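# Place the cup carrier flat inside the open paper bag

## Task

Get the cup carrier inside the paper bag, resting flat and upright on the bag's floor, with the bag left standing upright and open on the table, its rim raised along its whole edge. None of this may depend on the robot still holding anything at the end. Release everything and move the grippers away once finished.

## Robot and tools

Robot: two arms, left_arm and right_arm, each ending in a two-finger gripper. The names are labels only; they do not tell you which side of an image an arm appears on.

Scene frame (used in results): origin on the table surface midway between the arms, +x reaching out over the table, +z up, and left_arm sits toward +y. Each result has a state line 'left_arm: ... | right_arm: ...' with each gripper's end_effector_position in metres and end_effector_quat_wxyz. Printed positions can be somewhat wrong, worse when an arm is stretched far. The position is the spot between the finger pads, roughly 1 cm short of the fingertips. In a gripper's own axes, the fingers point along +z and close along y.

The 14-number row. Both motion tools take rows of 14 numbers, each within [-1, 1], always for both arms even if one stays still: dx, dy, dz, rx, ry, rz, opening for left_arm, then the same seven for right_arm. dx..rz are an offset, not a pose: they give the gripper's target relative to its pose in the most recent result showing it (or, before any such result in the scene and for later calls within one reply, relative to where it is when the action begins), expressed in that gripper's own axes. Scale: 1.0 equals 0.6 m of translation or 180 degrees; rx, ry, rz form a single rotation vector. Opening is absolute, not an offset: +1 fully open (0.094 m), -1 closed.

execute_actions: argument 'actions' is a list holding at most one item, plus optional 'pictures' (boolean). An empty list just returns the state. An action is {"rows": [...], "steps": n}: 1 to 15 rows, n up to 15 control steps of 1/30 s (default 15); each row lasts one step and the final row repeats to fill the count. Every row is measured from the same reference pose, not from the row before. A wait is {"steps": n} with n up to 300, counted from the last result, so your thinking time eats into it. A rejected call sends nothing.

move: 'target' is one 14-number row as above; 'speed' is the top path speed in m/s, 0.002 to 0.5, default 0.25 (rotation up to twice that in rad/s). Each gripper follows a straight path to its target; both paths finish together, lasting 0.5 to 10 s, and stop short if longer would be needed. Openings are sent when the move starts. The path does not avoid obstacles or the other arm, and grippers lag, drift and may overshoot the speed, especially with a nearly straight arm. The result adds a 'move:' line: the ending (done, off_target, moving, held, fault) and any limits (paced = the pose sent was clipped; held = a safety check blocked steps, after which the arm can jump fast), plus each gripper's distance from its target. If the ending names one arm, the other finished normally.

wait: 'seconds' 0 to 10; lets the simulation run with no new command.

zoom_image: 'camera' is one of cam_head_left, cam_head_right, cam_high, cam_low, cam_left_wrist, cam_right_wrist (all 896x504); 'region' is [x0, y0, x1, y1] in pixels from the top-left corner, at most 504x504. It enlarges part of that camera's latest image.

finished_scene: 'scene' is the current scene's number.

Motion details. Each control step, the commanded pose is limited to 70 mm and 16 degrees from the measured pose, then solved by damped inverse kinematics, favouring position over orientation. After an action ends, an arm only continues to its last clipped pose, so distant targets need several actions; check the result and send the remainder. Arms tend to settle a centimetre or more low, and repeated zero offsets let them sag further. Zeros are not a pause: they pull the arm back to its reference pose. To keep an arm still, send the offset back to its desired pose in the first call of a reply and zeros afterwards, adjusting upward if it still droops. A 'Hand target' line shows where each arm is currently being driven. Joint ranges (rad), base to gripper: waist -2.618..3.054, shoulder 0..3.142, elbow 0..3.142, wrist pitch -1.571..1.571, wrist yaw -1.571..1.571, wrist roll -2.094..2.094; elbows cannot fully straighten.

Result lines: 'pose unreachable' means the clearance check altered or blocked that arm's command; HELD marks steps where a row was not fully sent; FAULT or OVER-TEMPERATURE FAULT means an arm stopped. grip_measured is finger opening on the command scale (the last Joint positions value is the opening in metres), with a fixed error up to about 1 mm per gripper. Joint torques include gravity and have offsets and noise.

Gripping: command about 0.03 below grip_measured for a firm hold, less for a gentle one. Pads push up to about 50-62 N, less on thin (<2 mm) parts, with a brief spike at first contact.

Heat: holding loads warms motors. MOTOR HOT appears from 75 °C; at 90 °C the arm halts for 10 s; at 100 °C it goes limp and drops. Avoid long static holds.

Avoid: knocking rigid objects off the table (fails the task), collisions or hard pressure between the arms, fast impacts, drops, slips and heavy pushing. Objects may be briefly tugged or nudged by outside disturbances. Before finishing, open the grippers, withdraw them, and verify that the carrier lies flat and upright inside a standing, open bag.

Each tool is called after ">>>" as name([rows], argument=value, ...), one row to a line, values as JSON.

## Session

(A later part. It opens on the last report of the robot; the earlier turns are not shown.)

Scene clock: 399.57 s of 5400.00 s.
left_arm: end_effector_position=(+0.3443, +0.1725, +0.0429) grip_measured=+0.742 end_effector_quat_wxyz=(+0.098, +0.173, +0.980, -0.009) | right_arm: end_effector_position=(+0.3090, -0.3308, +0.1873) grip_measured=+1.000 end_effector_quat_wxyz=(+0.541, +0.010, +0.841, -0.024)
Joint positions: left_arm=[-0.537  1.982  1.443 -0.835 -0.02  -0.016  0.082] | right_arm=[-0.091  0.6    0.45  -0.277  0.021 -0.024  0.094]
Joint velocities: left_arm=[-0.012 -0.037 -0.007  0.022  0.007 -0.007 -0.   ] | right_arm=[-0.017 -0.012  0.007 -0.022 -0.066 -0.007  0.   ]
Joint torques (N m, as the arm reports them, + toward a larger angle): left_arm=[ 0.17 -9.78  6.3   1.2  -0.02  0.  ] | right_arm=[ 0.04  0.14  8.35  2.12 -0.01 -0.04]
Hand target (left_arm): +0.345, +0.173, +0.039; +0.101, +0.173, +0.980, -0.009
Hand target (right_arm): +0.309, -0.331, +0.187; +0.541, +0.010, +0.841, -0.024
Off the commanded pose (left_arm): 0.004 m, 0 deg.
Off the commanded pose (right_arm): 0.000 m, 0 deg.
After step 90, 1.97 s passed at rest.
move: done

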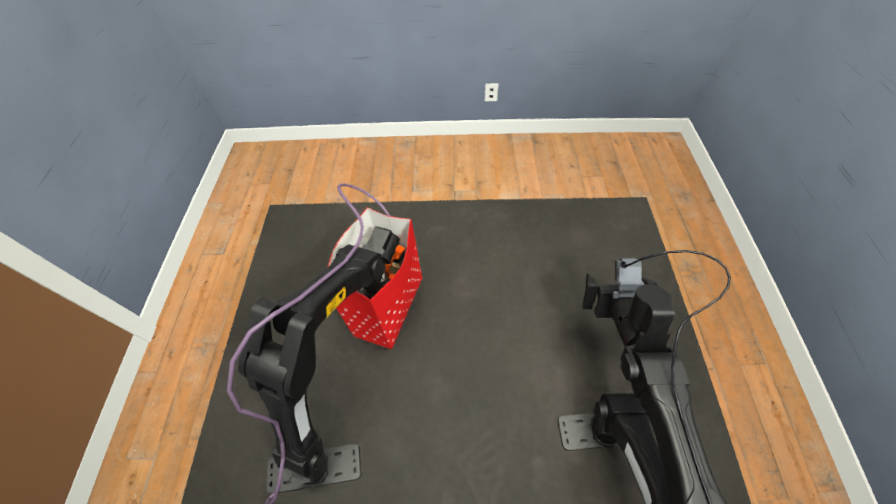

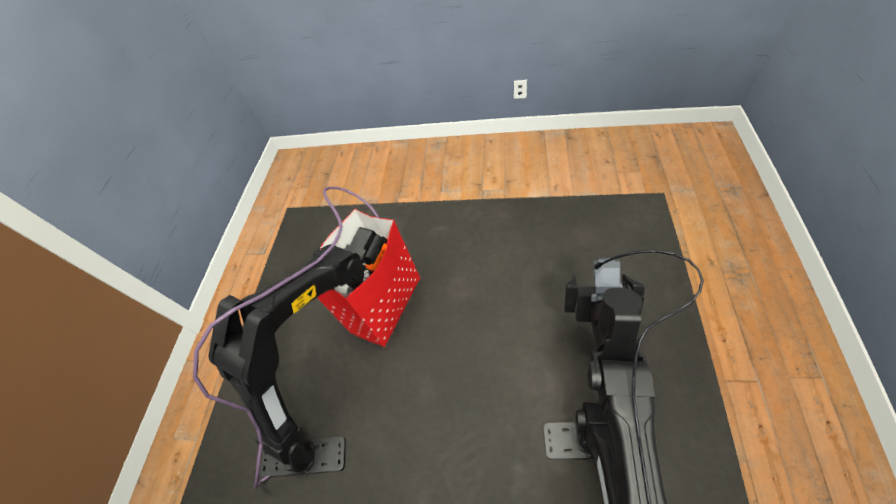

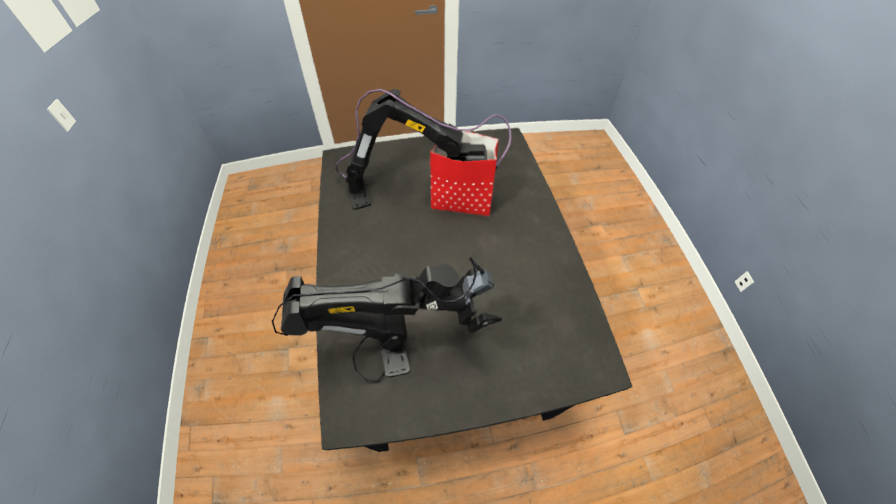

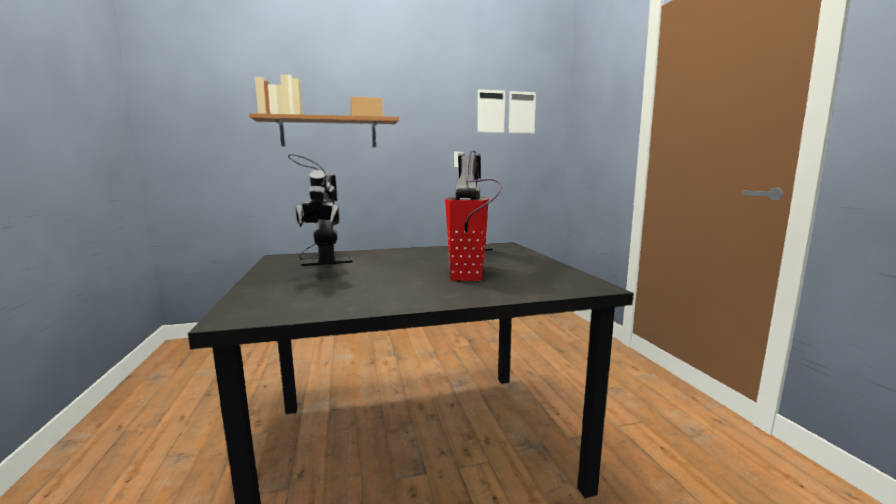

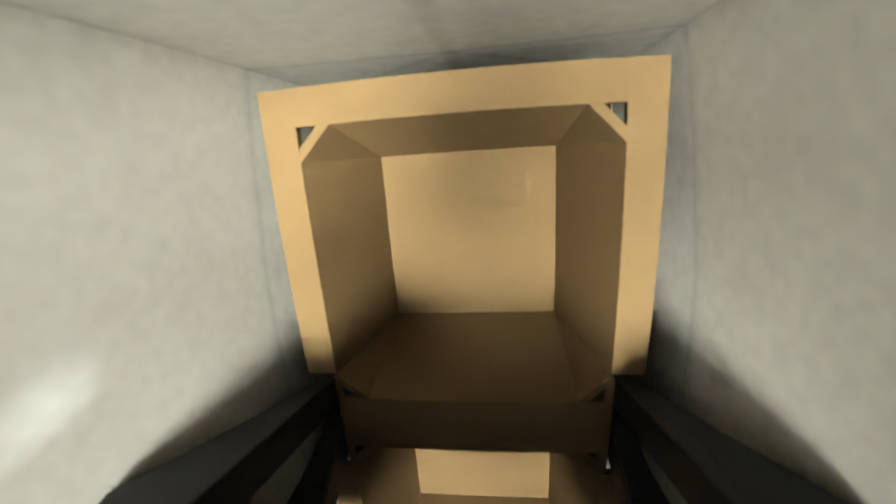

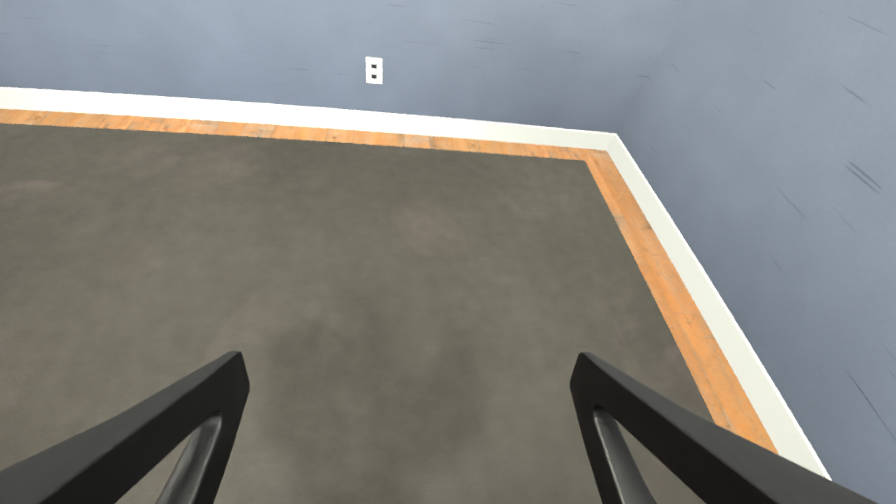

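>>> move(target=[0.002, 0, 0.0155, 0, -0.002, 0, 0.70, 0, 0, 0, 0, 0, 0, 1.0], speed=0.012)

Scene clock: 402.83 s of 5400.00 s.
left_arm: end_effector_position=(+0.3445, +0.1724, +0.0390) grip_measured=+0.742 end_effector_quat_wxyz=(+0.101, +0.173, +0.980, -0.010) | right_arm: end_effector_position=(+0.3090, -0.3308, +0.1873) grip_measured=+1.000 end_effector_quat_wxyz=(+0.541, +0.010, +0.841, -0.024)
Joint positions: left_arm=[-0.537  1.982  1.426 -0.812 -0.02  -0.016  0.082] | right_arm=[-0.091  0.6    0.45  -0.277  0.021 -0.024  0.094]
Joint velocities: left_arm=[-0.012  0.002  0.002  0.066  0.037 -0.007  0.001] | right_arm=[-0.012 -0.007  0.007 -0.066 -0.051  0.037  0.   ]
Joint torques (N m, as the arm reports them, + toward a larger angle): left_arm=[ 0.04 -9.41  6.3   1.22 -0.02 -0.02] | right_arm=[ 0.01  0.15  8.35  2.13 -0.01 -0.02]
Hand target (left_arm): +0.345, +0.173, +0.034; +0.101, +0.173, +0.980, -0.010
Hand target (right_arm): +0.309, -0.331, +0.187; +0.541, +0.010, +0.841, -0.024
Off the commanded pose (left_arm): 0.006 m, 0 deg.
Off the commanded pose (right_arm): 0.000 m, 0 deg.
move: done

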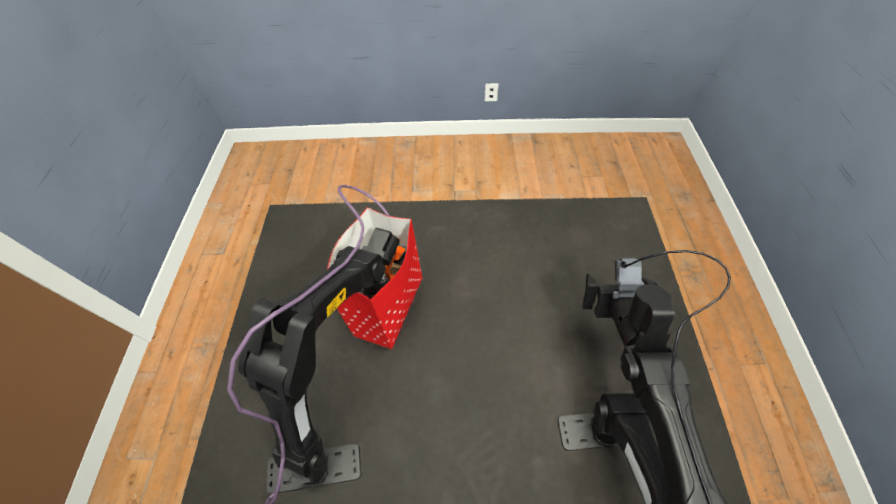

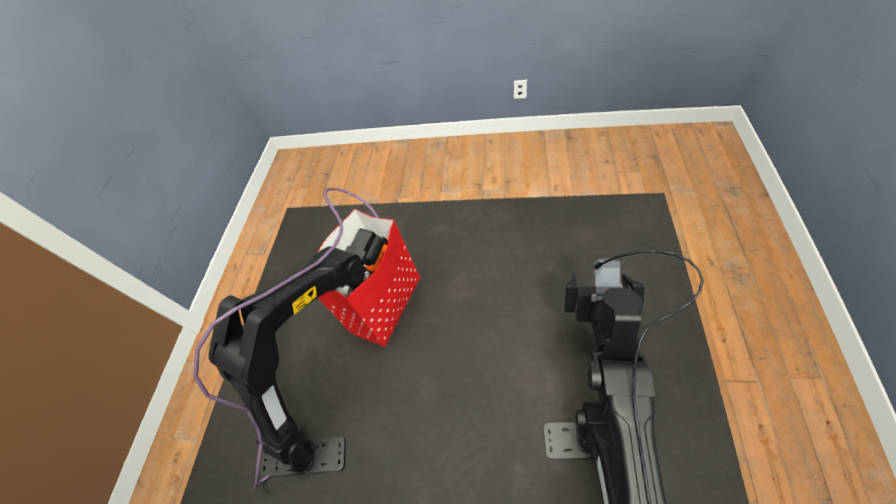

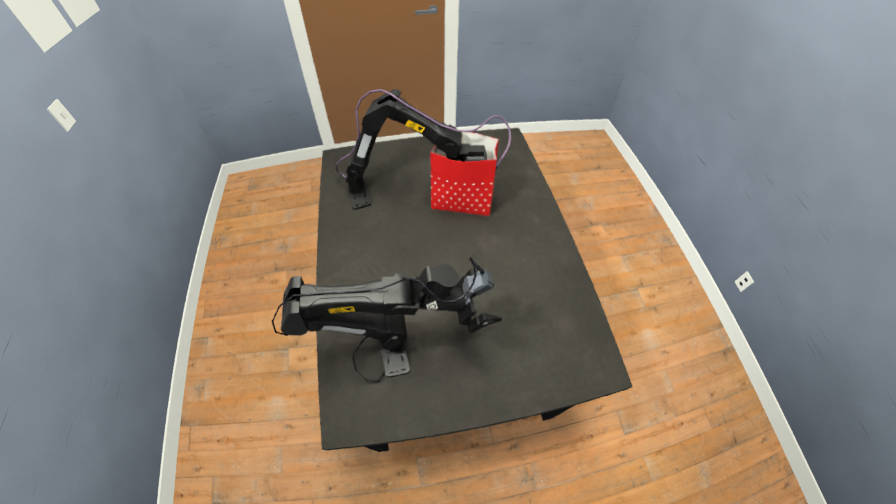

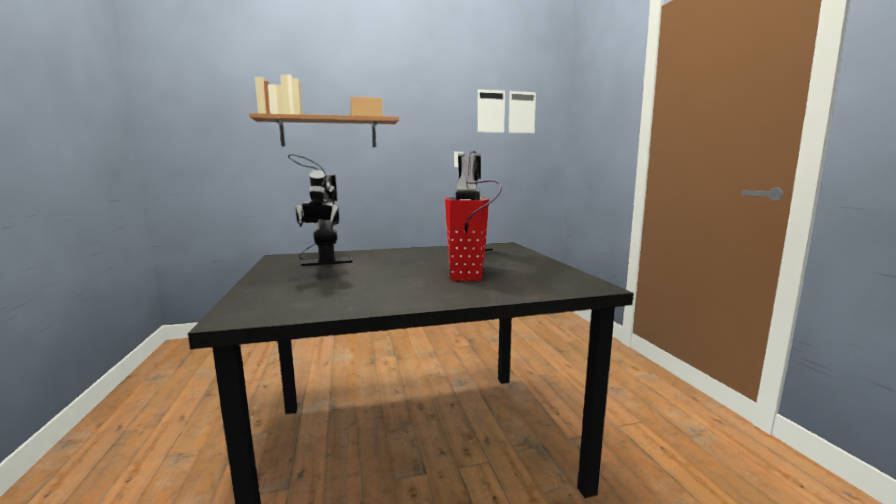

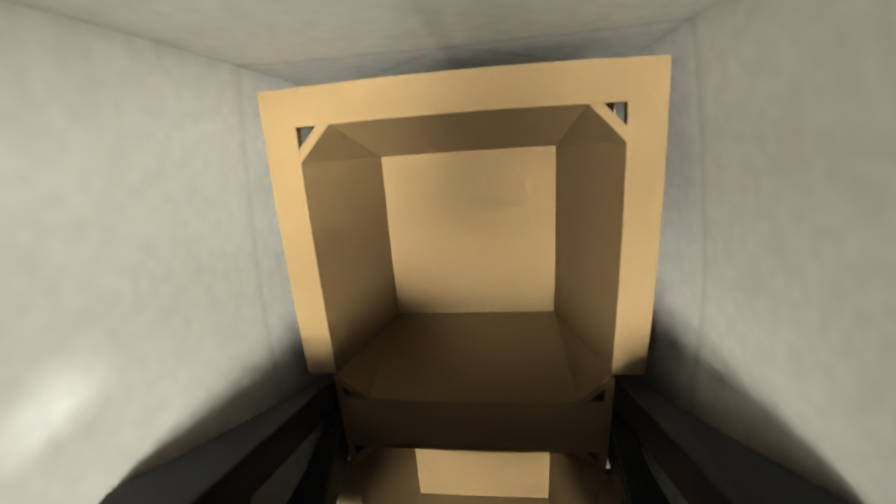

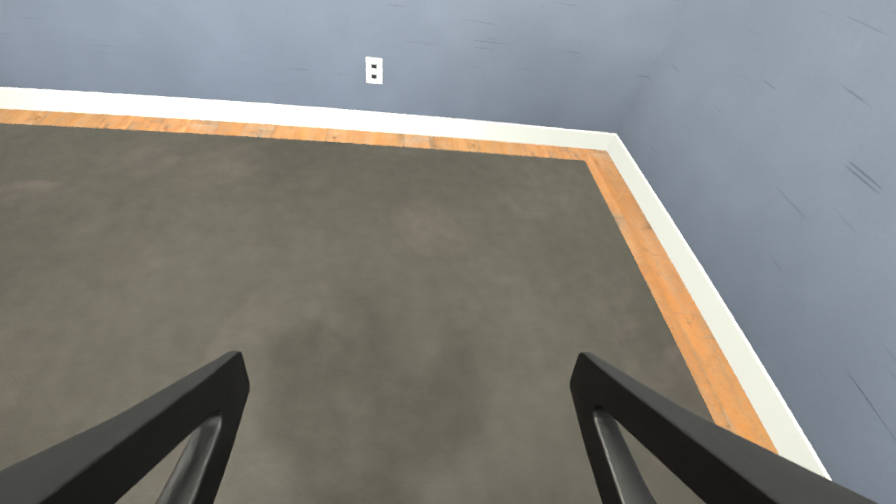

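>>> move(target=[0.002, 0, 0.013, 0, 0.002, 0, 0.70, 0, 0, 0, 0, 0, 0, 1.0], speed=0.012)

>>> move(target=[0, 0, 0, 0, 0, 0, 0.87, 0, 0, 0, 0, 0, 0, 1.0], speed=0.012)

Scene clock: 408.43 s of 5400.00 s.
left_arm: end_effector_position=(+0.3447, +0.1723, +0.0360) grip_measured=+0.742 end_effector_quat_wxyz=(+0.099, +0.173, +0.980, -0.009) | right_arm: end_effector_position=(+0.3090, -0.3308, +0.1873) grip_measured=+1.000 end_effector_quat_wxyz=(+0.541, +0.010, +0.841, -0.024)
Joint positions: left_arm=[-0.537  1.99   1.426 -0.808 -0.02  -0.016  0.082] | right_arm=[-0.091  0.6    0.45  -0.277  0.021 -0.024  0.094]
Joint velocities: left_arm=[-0.007 -0.012 -0.007 -0.022 -0.022  0.022  0.   ] | right_arm=[-0.007  0.007  0.007 -0.037 -0.022  0.037  0.   ]
Joint torques (N m, as the arm reports them, + toward a larger angle): left_arm=[ 0.02 -9.45  6.58  1.19 -0.02 -0.02] | right_arm=[ 0.    0.09  8.36  2.13 -0.02 -0.01]
Hand target (left_arm): +0.345, +0.173, +0.031; +0.098, +0.173, +0.980, -0.009
Hand target (right_arm): +0.309, -0.331, +0.187; +0.541, +0.010, +0.841, -0.024
Off the commanded pose (left_arm): 0.005 m, 0 deg.
Off the commanded pose (right_arm): 0.000 m, 0 deg.
After step 90, 1.70 s passed at rest.
move: done

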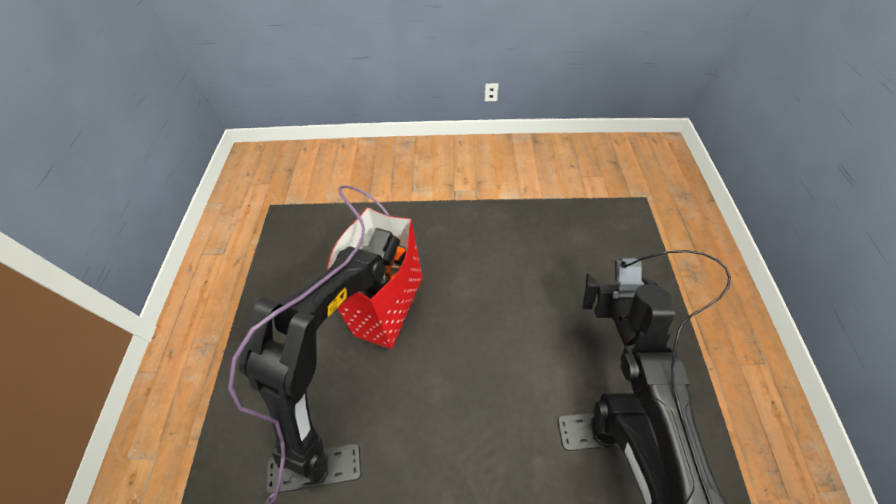

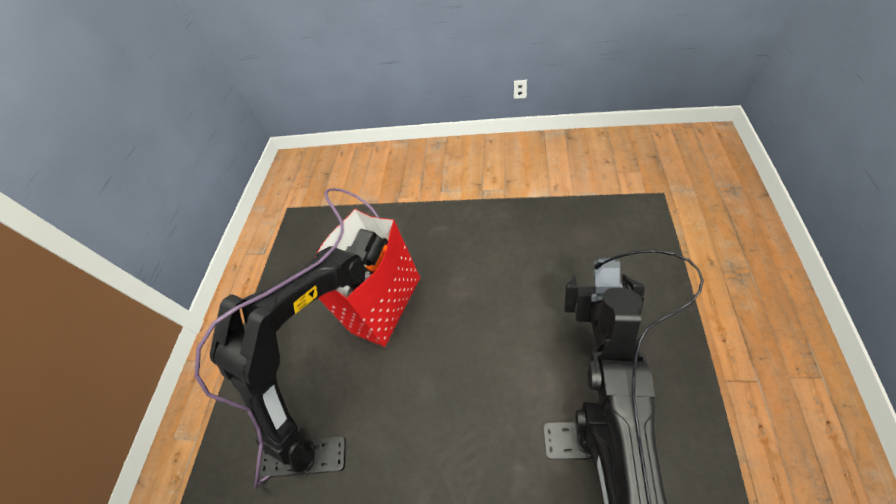

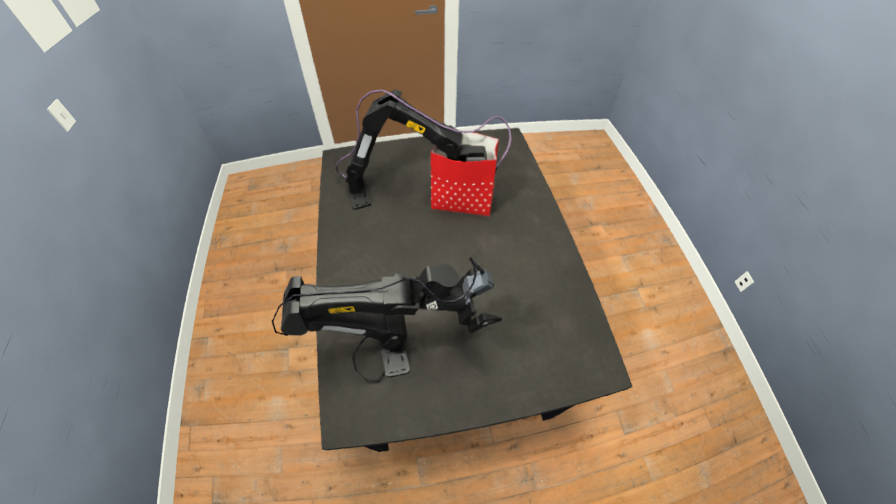

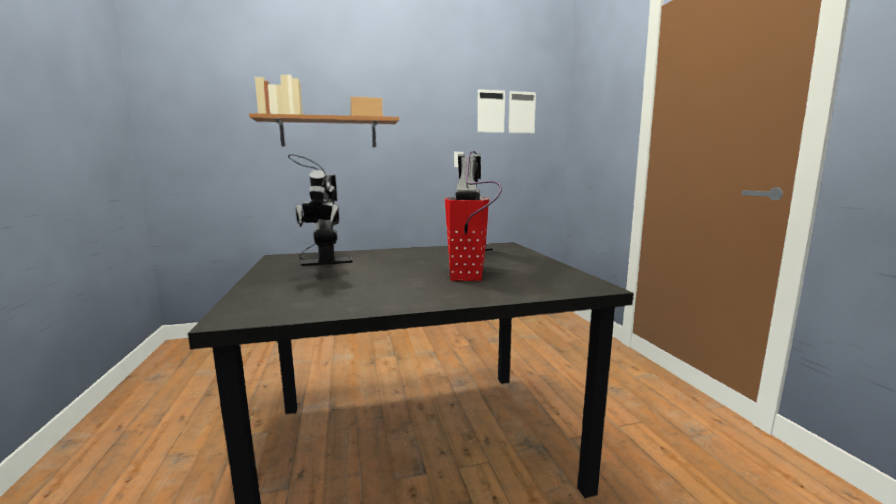

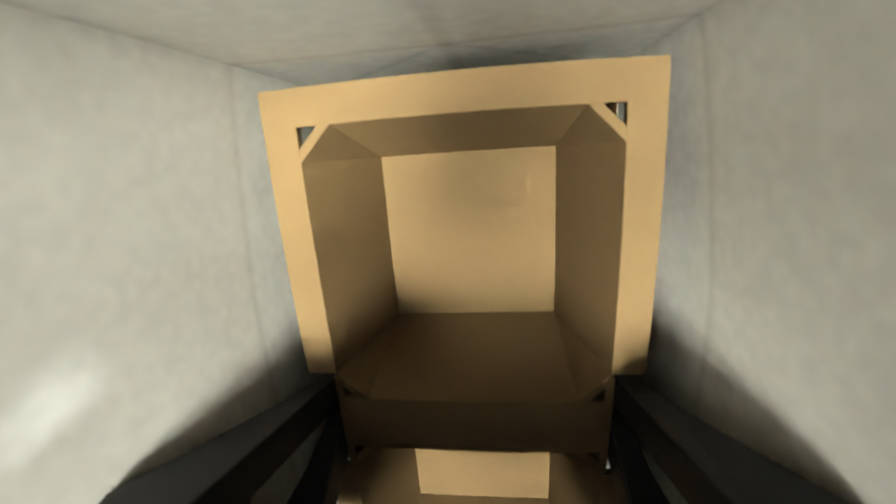

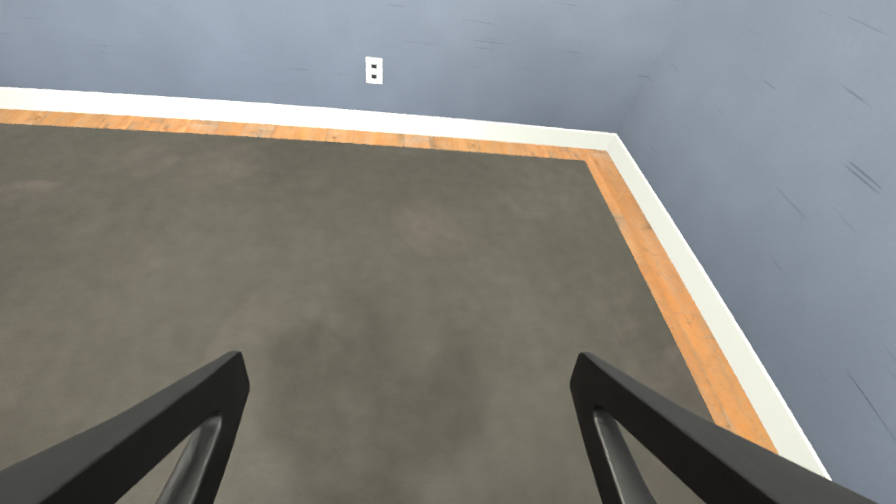

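Scene clock: 408.93 s of 5400.00 s.
left_arm: end_effector_position=(+0.3447, +0.1723, +0.0360) grip_measured=+0.867 end_effector_quat_wxyz=(+0.099, +0.173, +0.980, -0.009) | right_arm: end_effector_position=(+0.3090, -0.3308, +0.1873) grip_measured=+1.000 end_effector_quat_wxyz=(+0.541, +0.010, +0.841, -0.024)
Joint positions: left_arm=[-0.537  1.99   1.426 -0.808 -0.02  -0.016  0.088] | right_arm=[-0.091  0.6    0.45  -0.277  0.021 -0.024  0.094]
Joint velocities: left_arm=[-0.007  0.002  0.002  0.022  0.037  0.066 -0.001] | right_arm=[ 0.002 -0.017  0.022 -0.022  0.007 -0.007  0.   ]
Joint torques (N m, as the arm reports them, + toward a larger angle): left_arm=[ 0.   -9.98  7.28  1.01 -0.02 -0.03] | right_arm=[-0.05  0.1   8.3   2.13 -0.02 -0.02]
Hand target (left_arm): +0.345, +0.172, +0.036; +0.099, +0.173, +0.980, -0.009
Hand target (right_arm): +0.309, -0.331, +0.187; +0.541, +0.010, +0.841, -0.024
Off the commanded pose (left_arm): 0.000 m, 0 deg.
Off the commanded pose (right_arm): 0.000 m, 0 deg.
move: done

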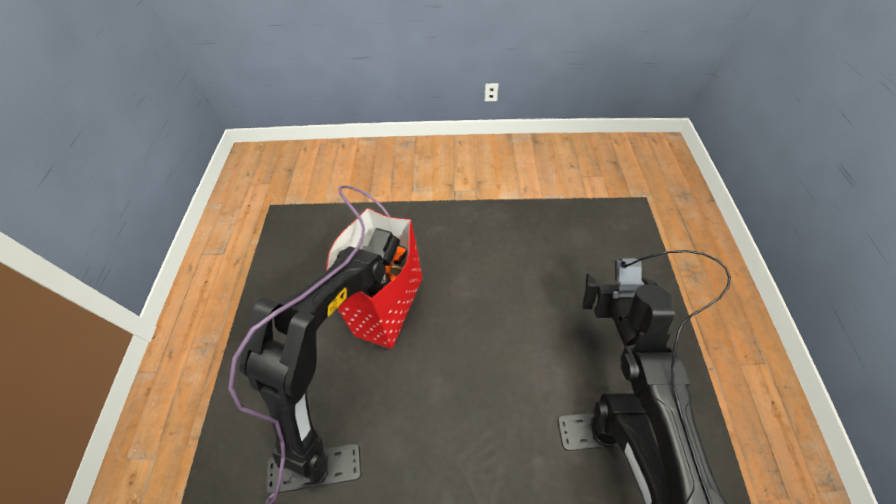

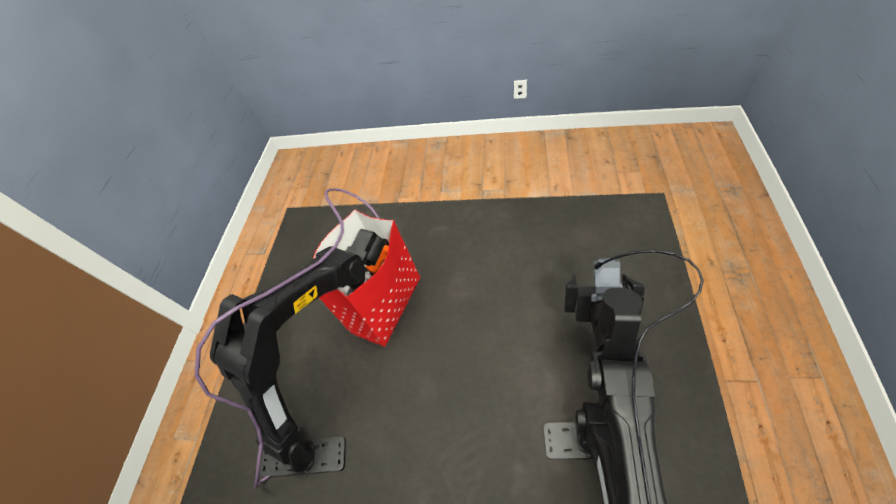

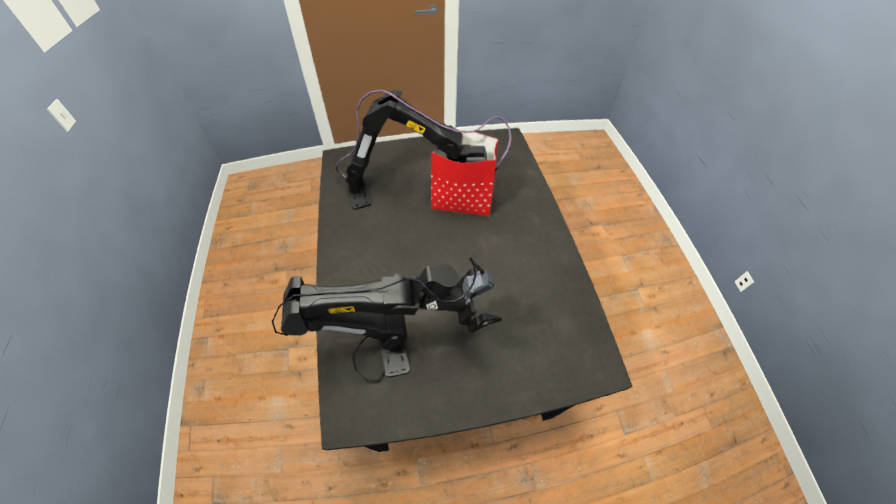

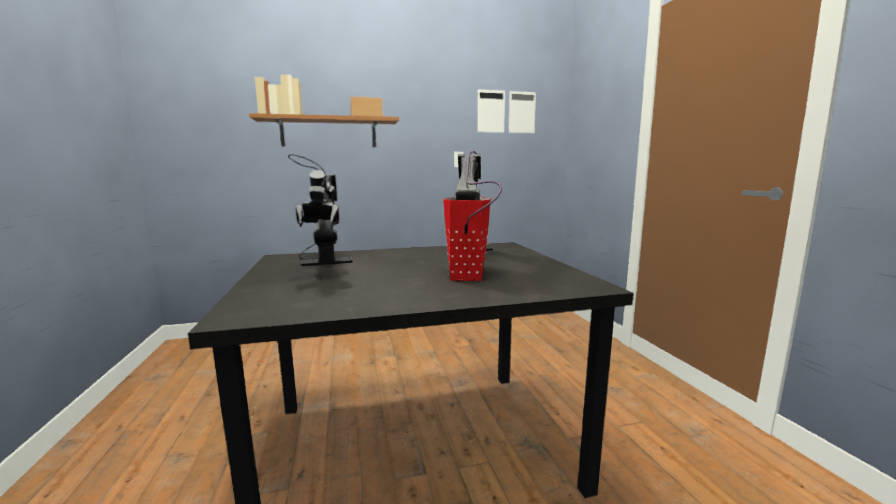

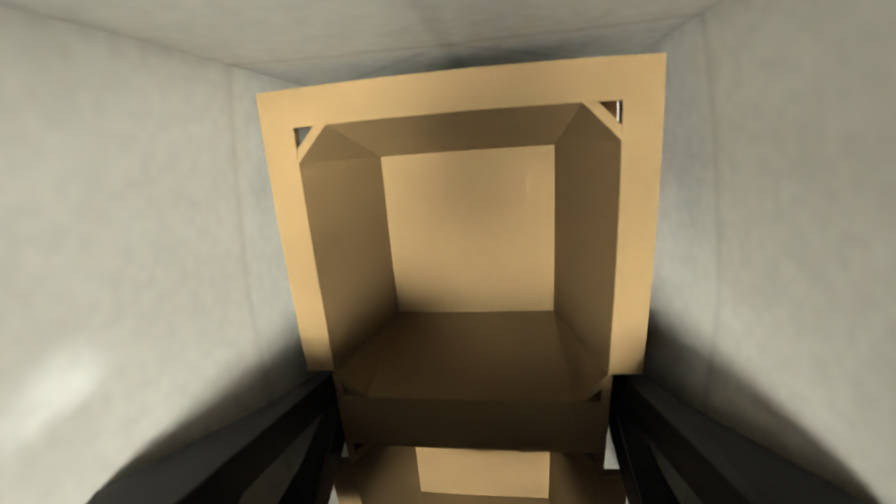

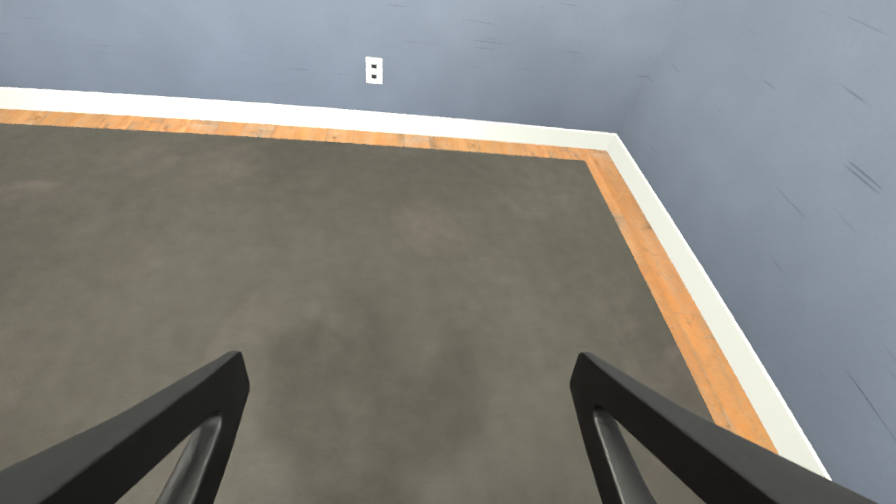

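>>> move(target=[-0.011, 0, -0.085, 0, 0, 0, 0.87, 0, 0, 0, 0, 0, 0, 1.0], speed=0.03)

Scene clock: 413.83 s of 5400.00 s.
left_arm: end_effector_position=(+0.3339, +0.1765, +0.0685) grip_measured=+0.867 end_effector_quat_wxyz=(+0.076, +0.174, +0.982, -0.005) | right_arm: end_effector_position=(+0.3090, -0.3308, +0.1873) grip_measured=+1.000 end_effector_quat_wxyz=(+0.541, +0.010, +0.841, -0.024)
Joint positions: left_arm=[-0.537  1.957  1.521 -0.984 -0.02  -0.016  0.088] | right_arm=[-0.091  0.6    0.45  -0.277  0.021 -0.024  0.094]
Joint velocities: left_arm=[ 0.022  0.017  0.012  0.037 -0.022 -0.037 -0.   ] | right_arm=[ 0.007 -0.012  0.012  0.007 -0.066 -0.007  0.   ]
Joint torques (N m, as the arm reports them, + toward a larger angle): left_arm=[ -0.24 -11.82  10.04   0.84  -0.02  -0.06] | right_arm=[ 0.02  0.16  8.29  2.12 -0.01 -0.03]
Hand target (left_arm): +0.341, +0.172, +0.087; +0.099, +0.173, +0.980, -0.009
Hand target (right_arm): +0.309, -0.331, +0.187; +0.541, +0.010, +0.841, -0.024
Off the commanded pose (left_arm): 0.020 m, 3 deg.
Off the commanded pose (right_arm): 0.000 m, 0 deg.
move: off_target (left_arm)

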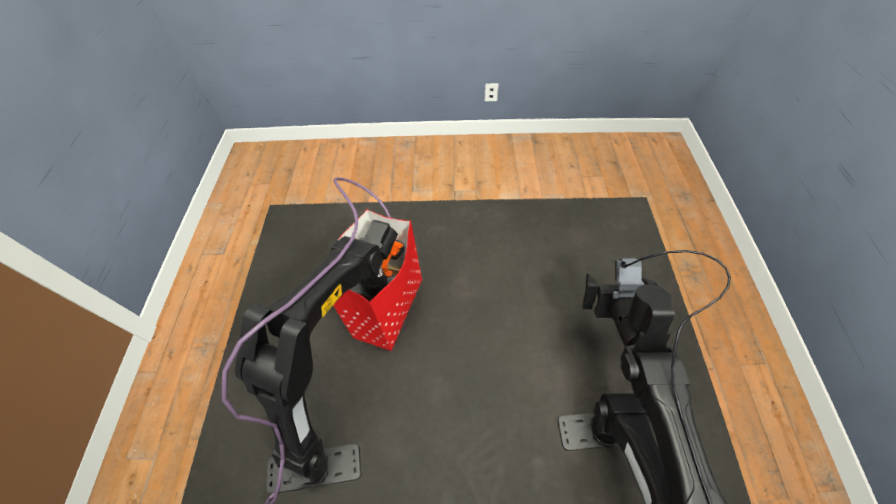

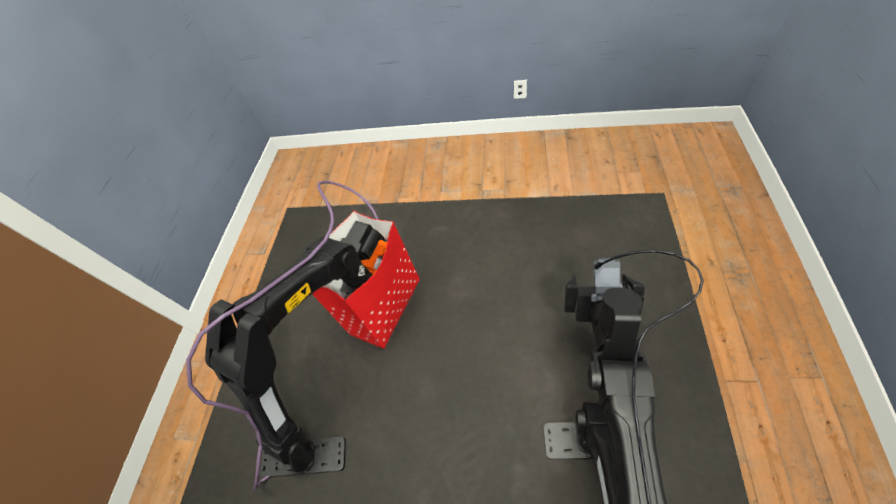

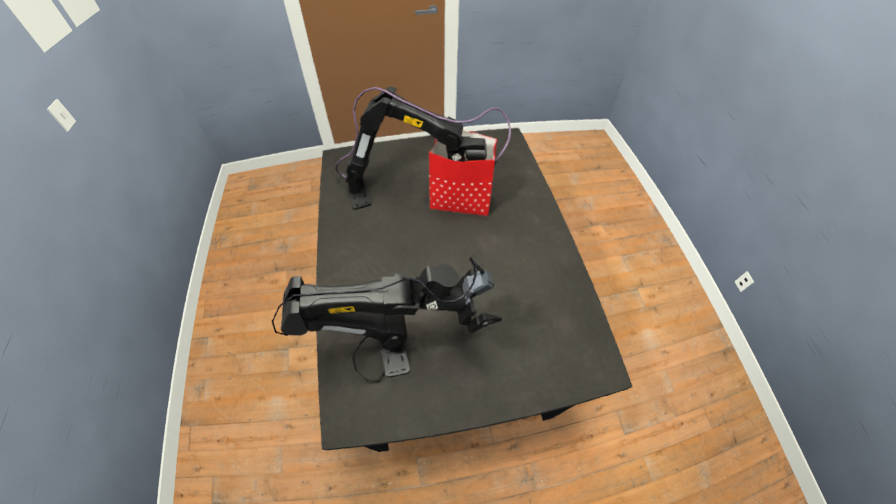

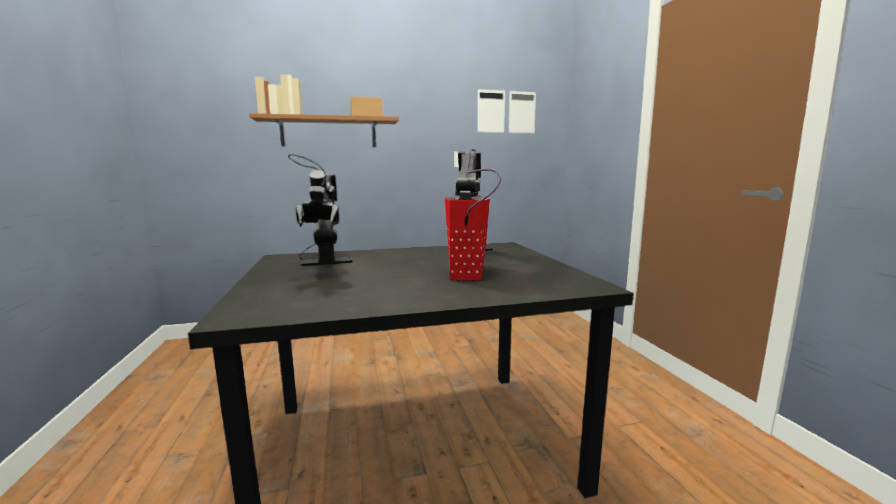

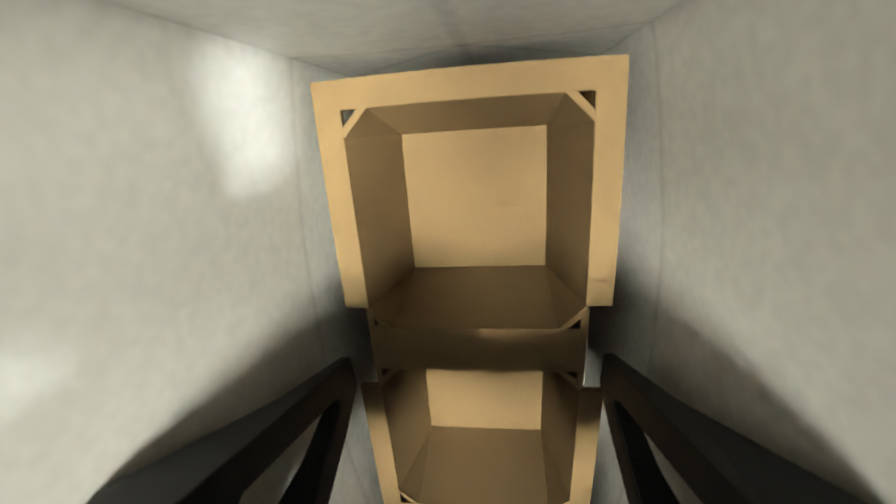

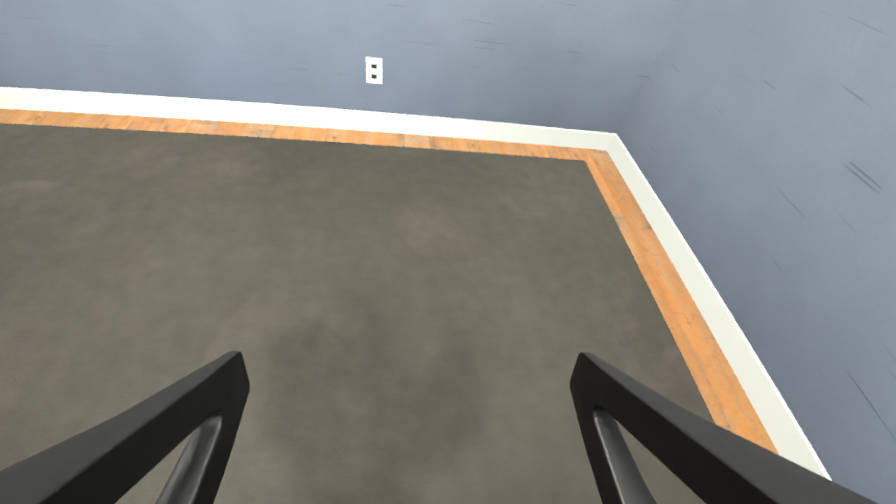

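>>> move(target=[-0.0824, 0, -0.451, 0, -0.122, 0, 0.0, 0, 0, 0, 0, 0, 0, 1.0], speed=0.08)

Scene clock: 421.57 s of 5400.00 s.
left_arm: end_effector_position=(+0.3452, +0.1708, +0.3353) grip_measured=+0.003 end_effector_quat_wxyz=(+0.274, +0.168, +0.946, -0.039) | right_arm: end_effector_position=(+0.3090, -0.3308, +0.1873) grip_measured=+1.000 end_effector_quat_wxyz=(+0.541, +0.010, +0.841, -0.024)
Joint positions: left_arm=[-0.545  1.897  2.435 -1.548 -0.03  -0.016  0.047] | right_arm=[-0.091  0.6    0.45  -0.277  0.021 -0.024  0.094]
Joint velocities: left_arm=[ 0.002 -0.017  0.002  0.022  0.022 -0.037 -0.   ] | right_arm=[ 0.007  0.027 -0.012 -0.007 -0.037 -0.051  0.   ]
Joint torques (N m, as the arm reports them, + toward a larger angle): left_arm=[-1.14 -8.26  8.59  1.66 -0.11 -0.09] | right_arm=[-0.01  0.14  8.31  2.11 -0.01 -0.03]
Hand target (left_arm): +0.343, +0.166, +0.344; +0.286, +0.171, +0.942, -0.042
Hand target (right_arm): +0.309, -0.331, +0.187; +0.541, +0.010, +0.841, -0.024
Off the commanded pose (left_arm): 0.010 m, 2 deg.
Off the commanded pose (right_arm): 0.000 m, 0 deg.
joint sent to its limit (left arm) — the command would take joint 4 (wrist pitch) past its lower limit, so that joint was sent only as far as its limit.
After step 90, 0.97 s passed at rest.
move: done

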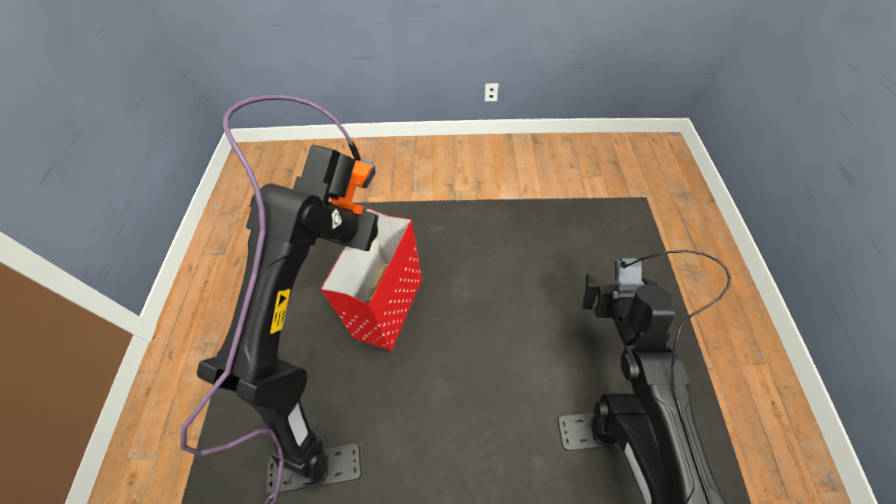

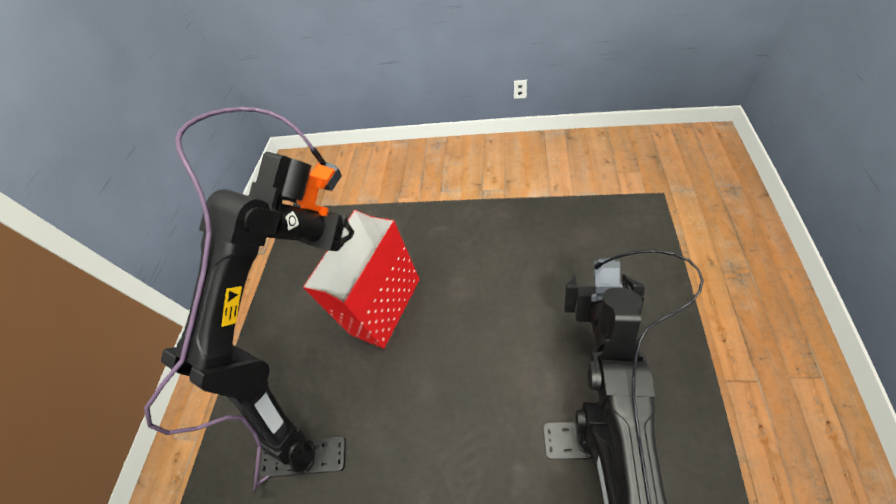

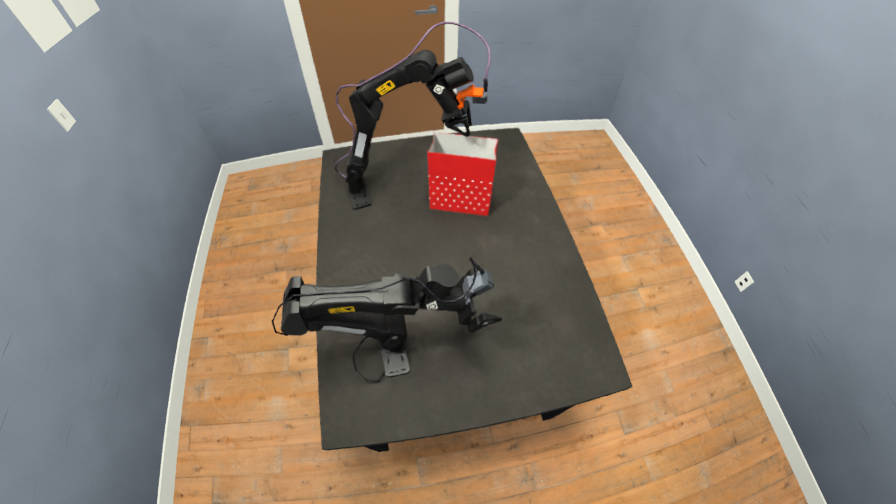

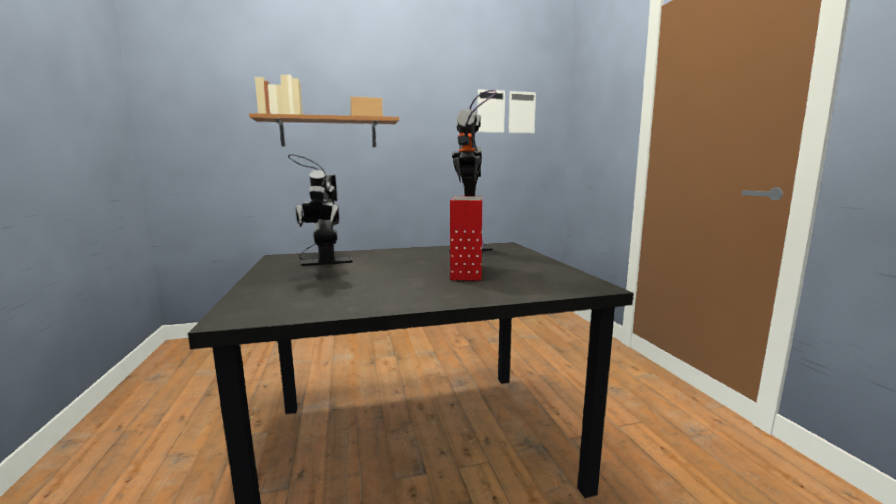

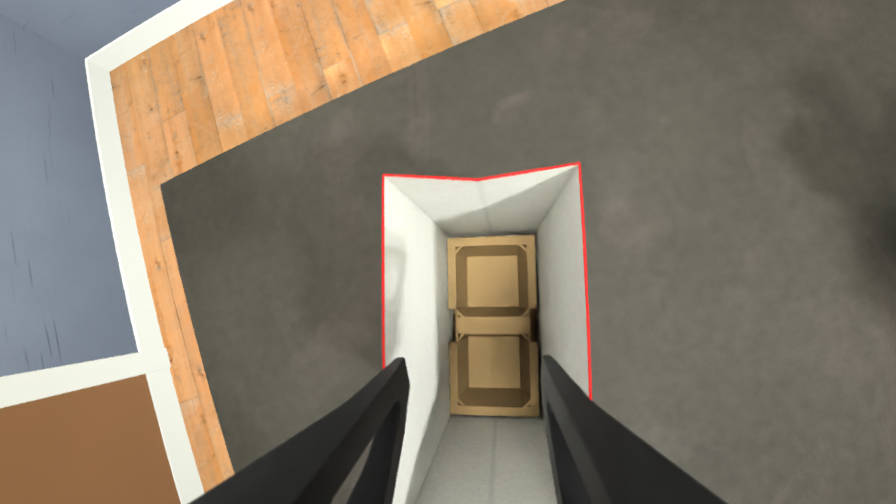

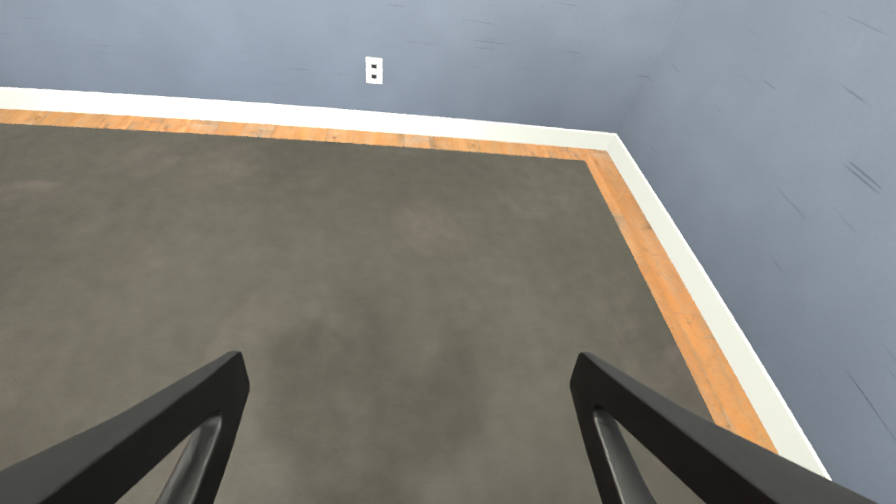

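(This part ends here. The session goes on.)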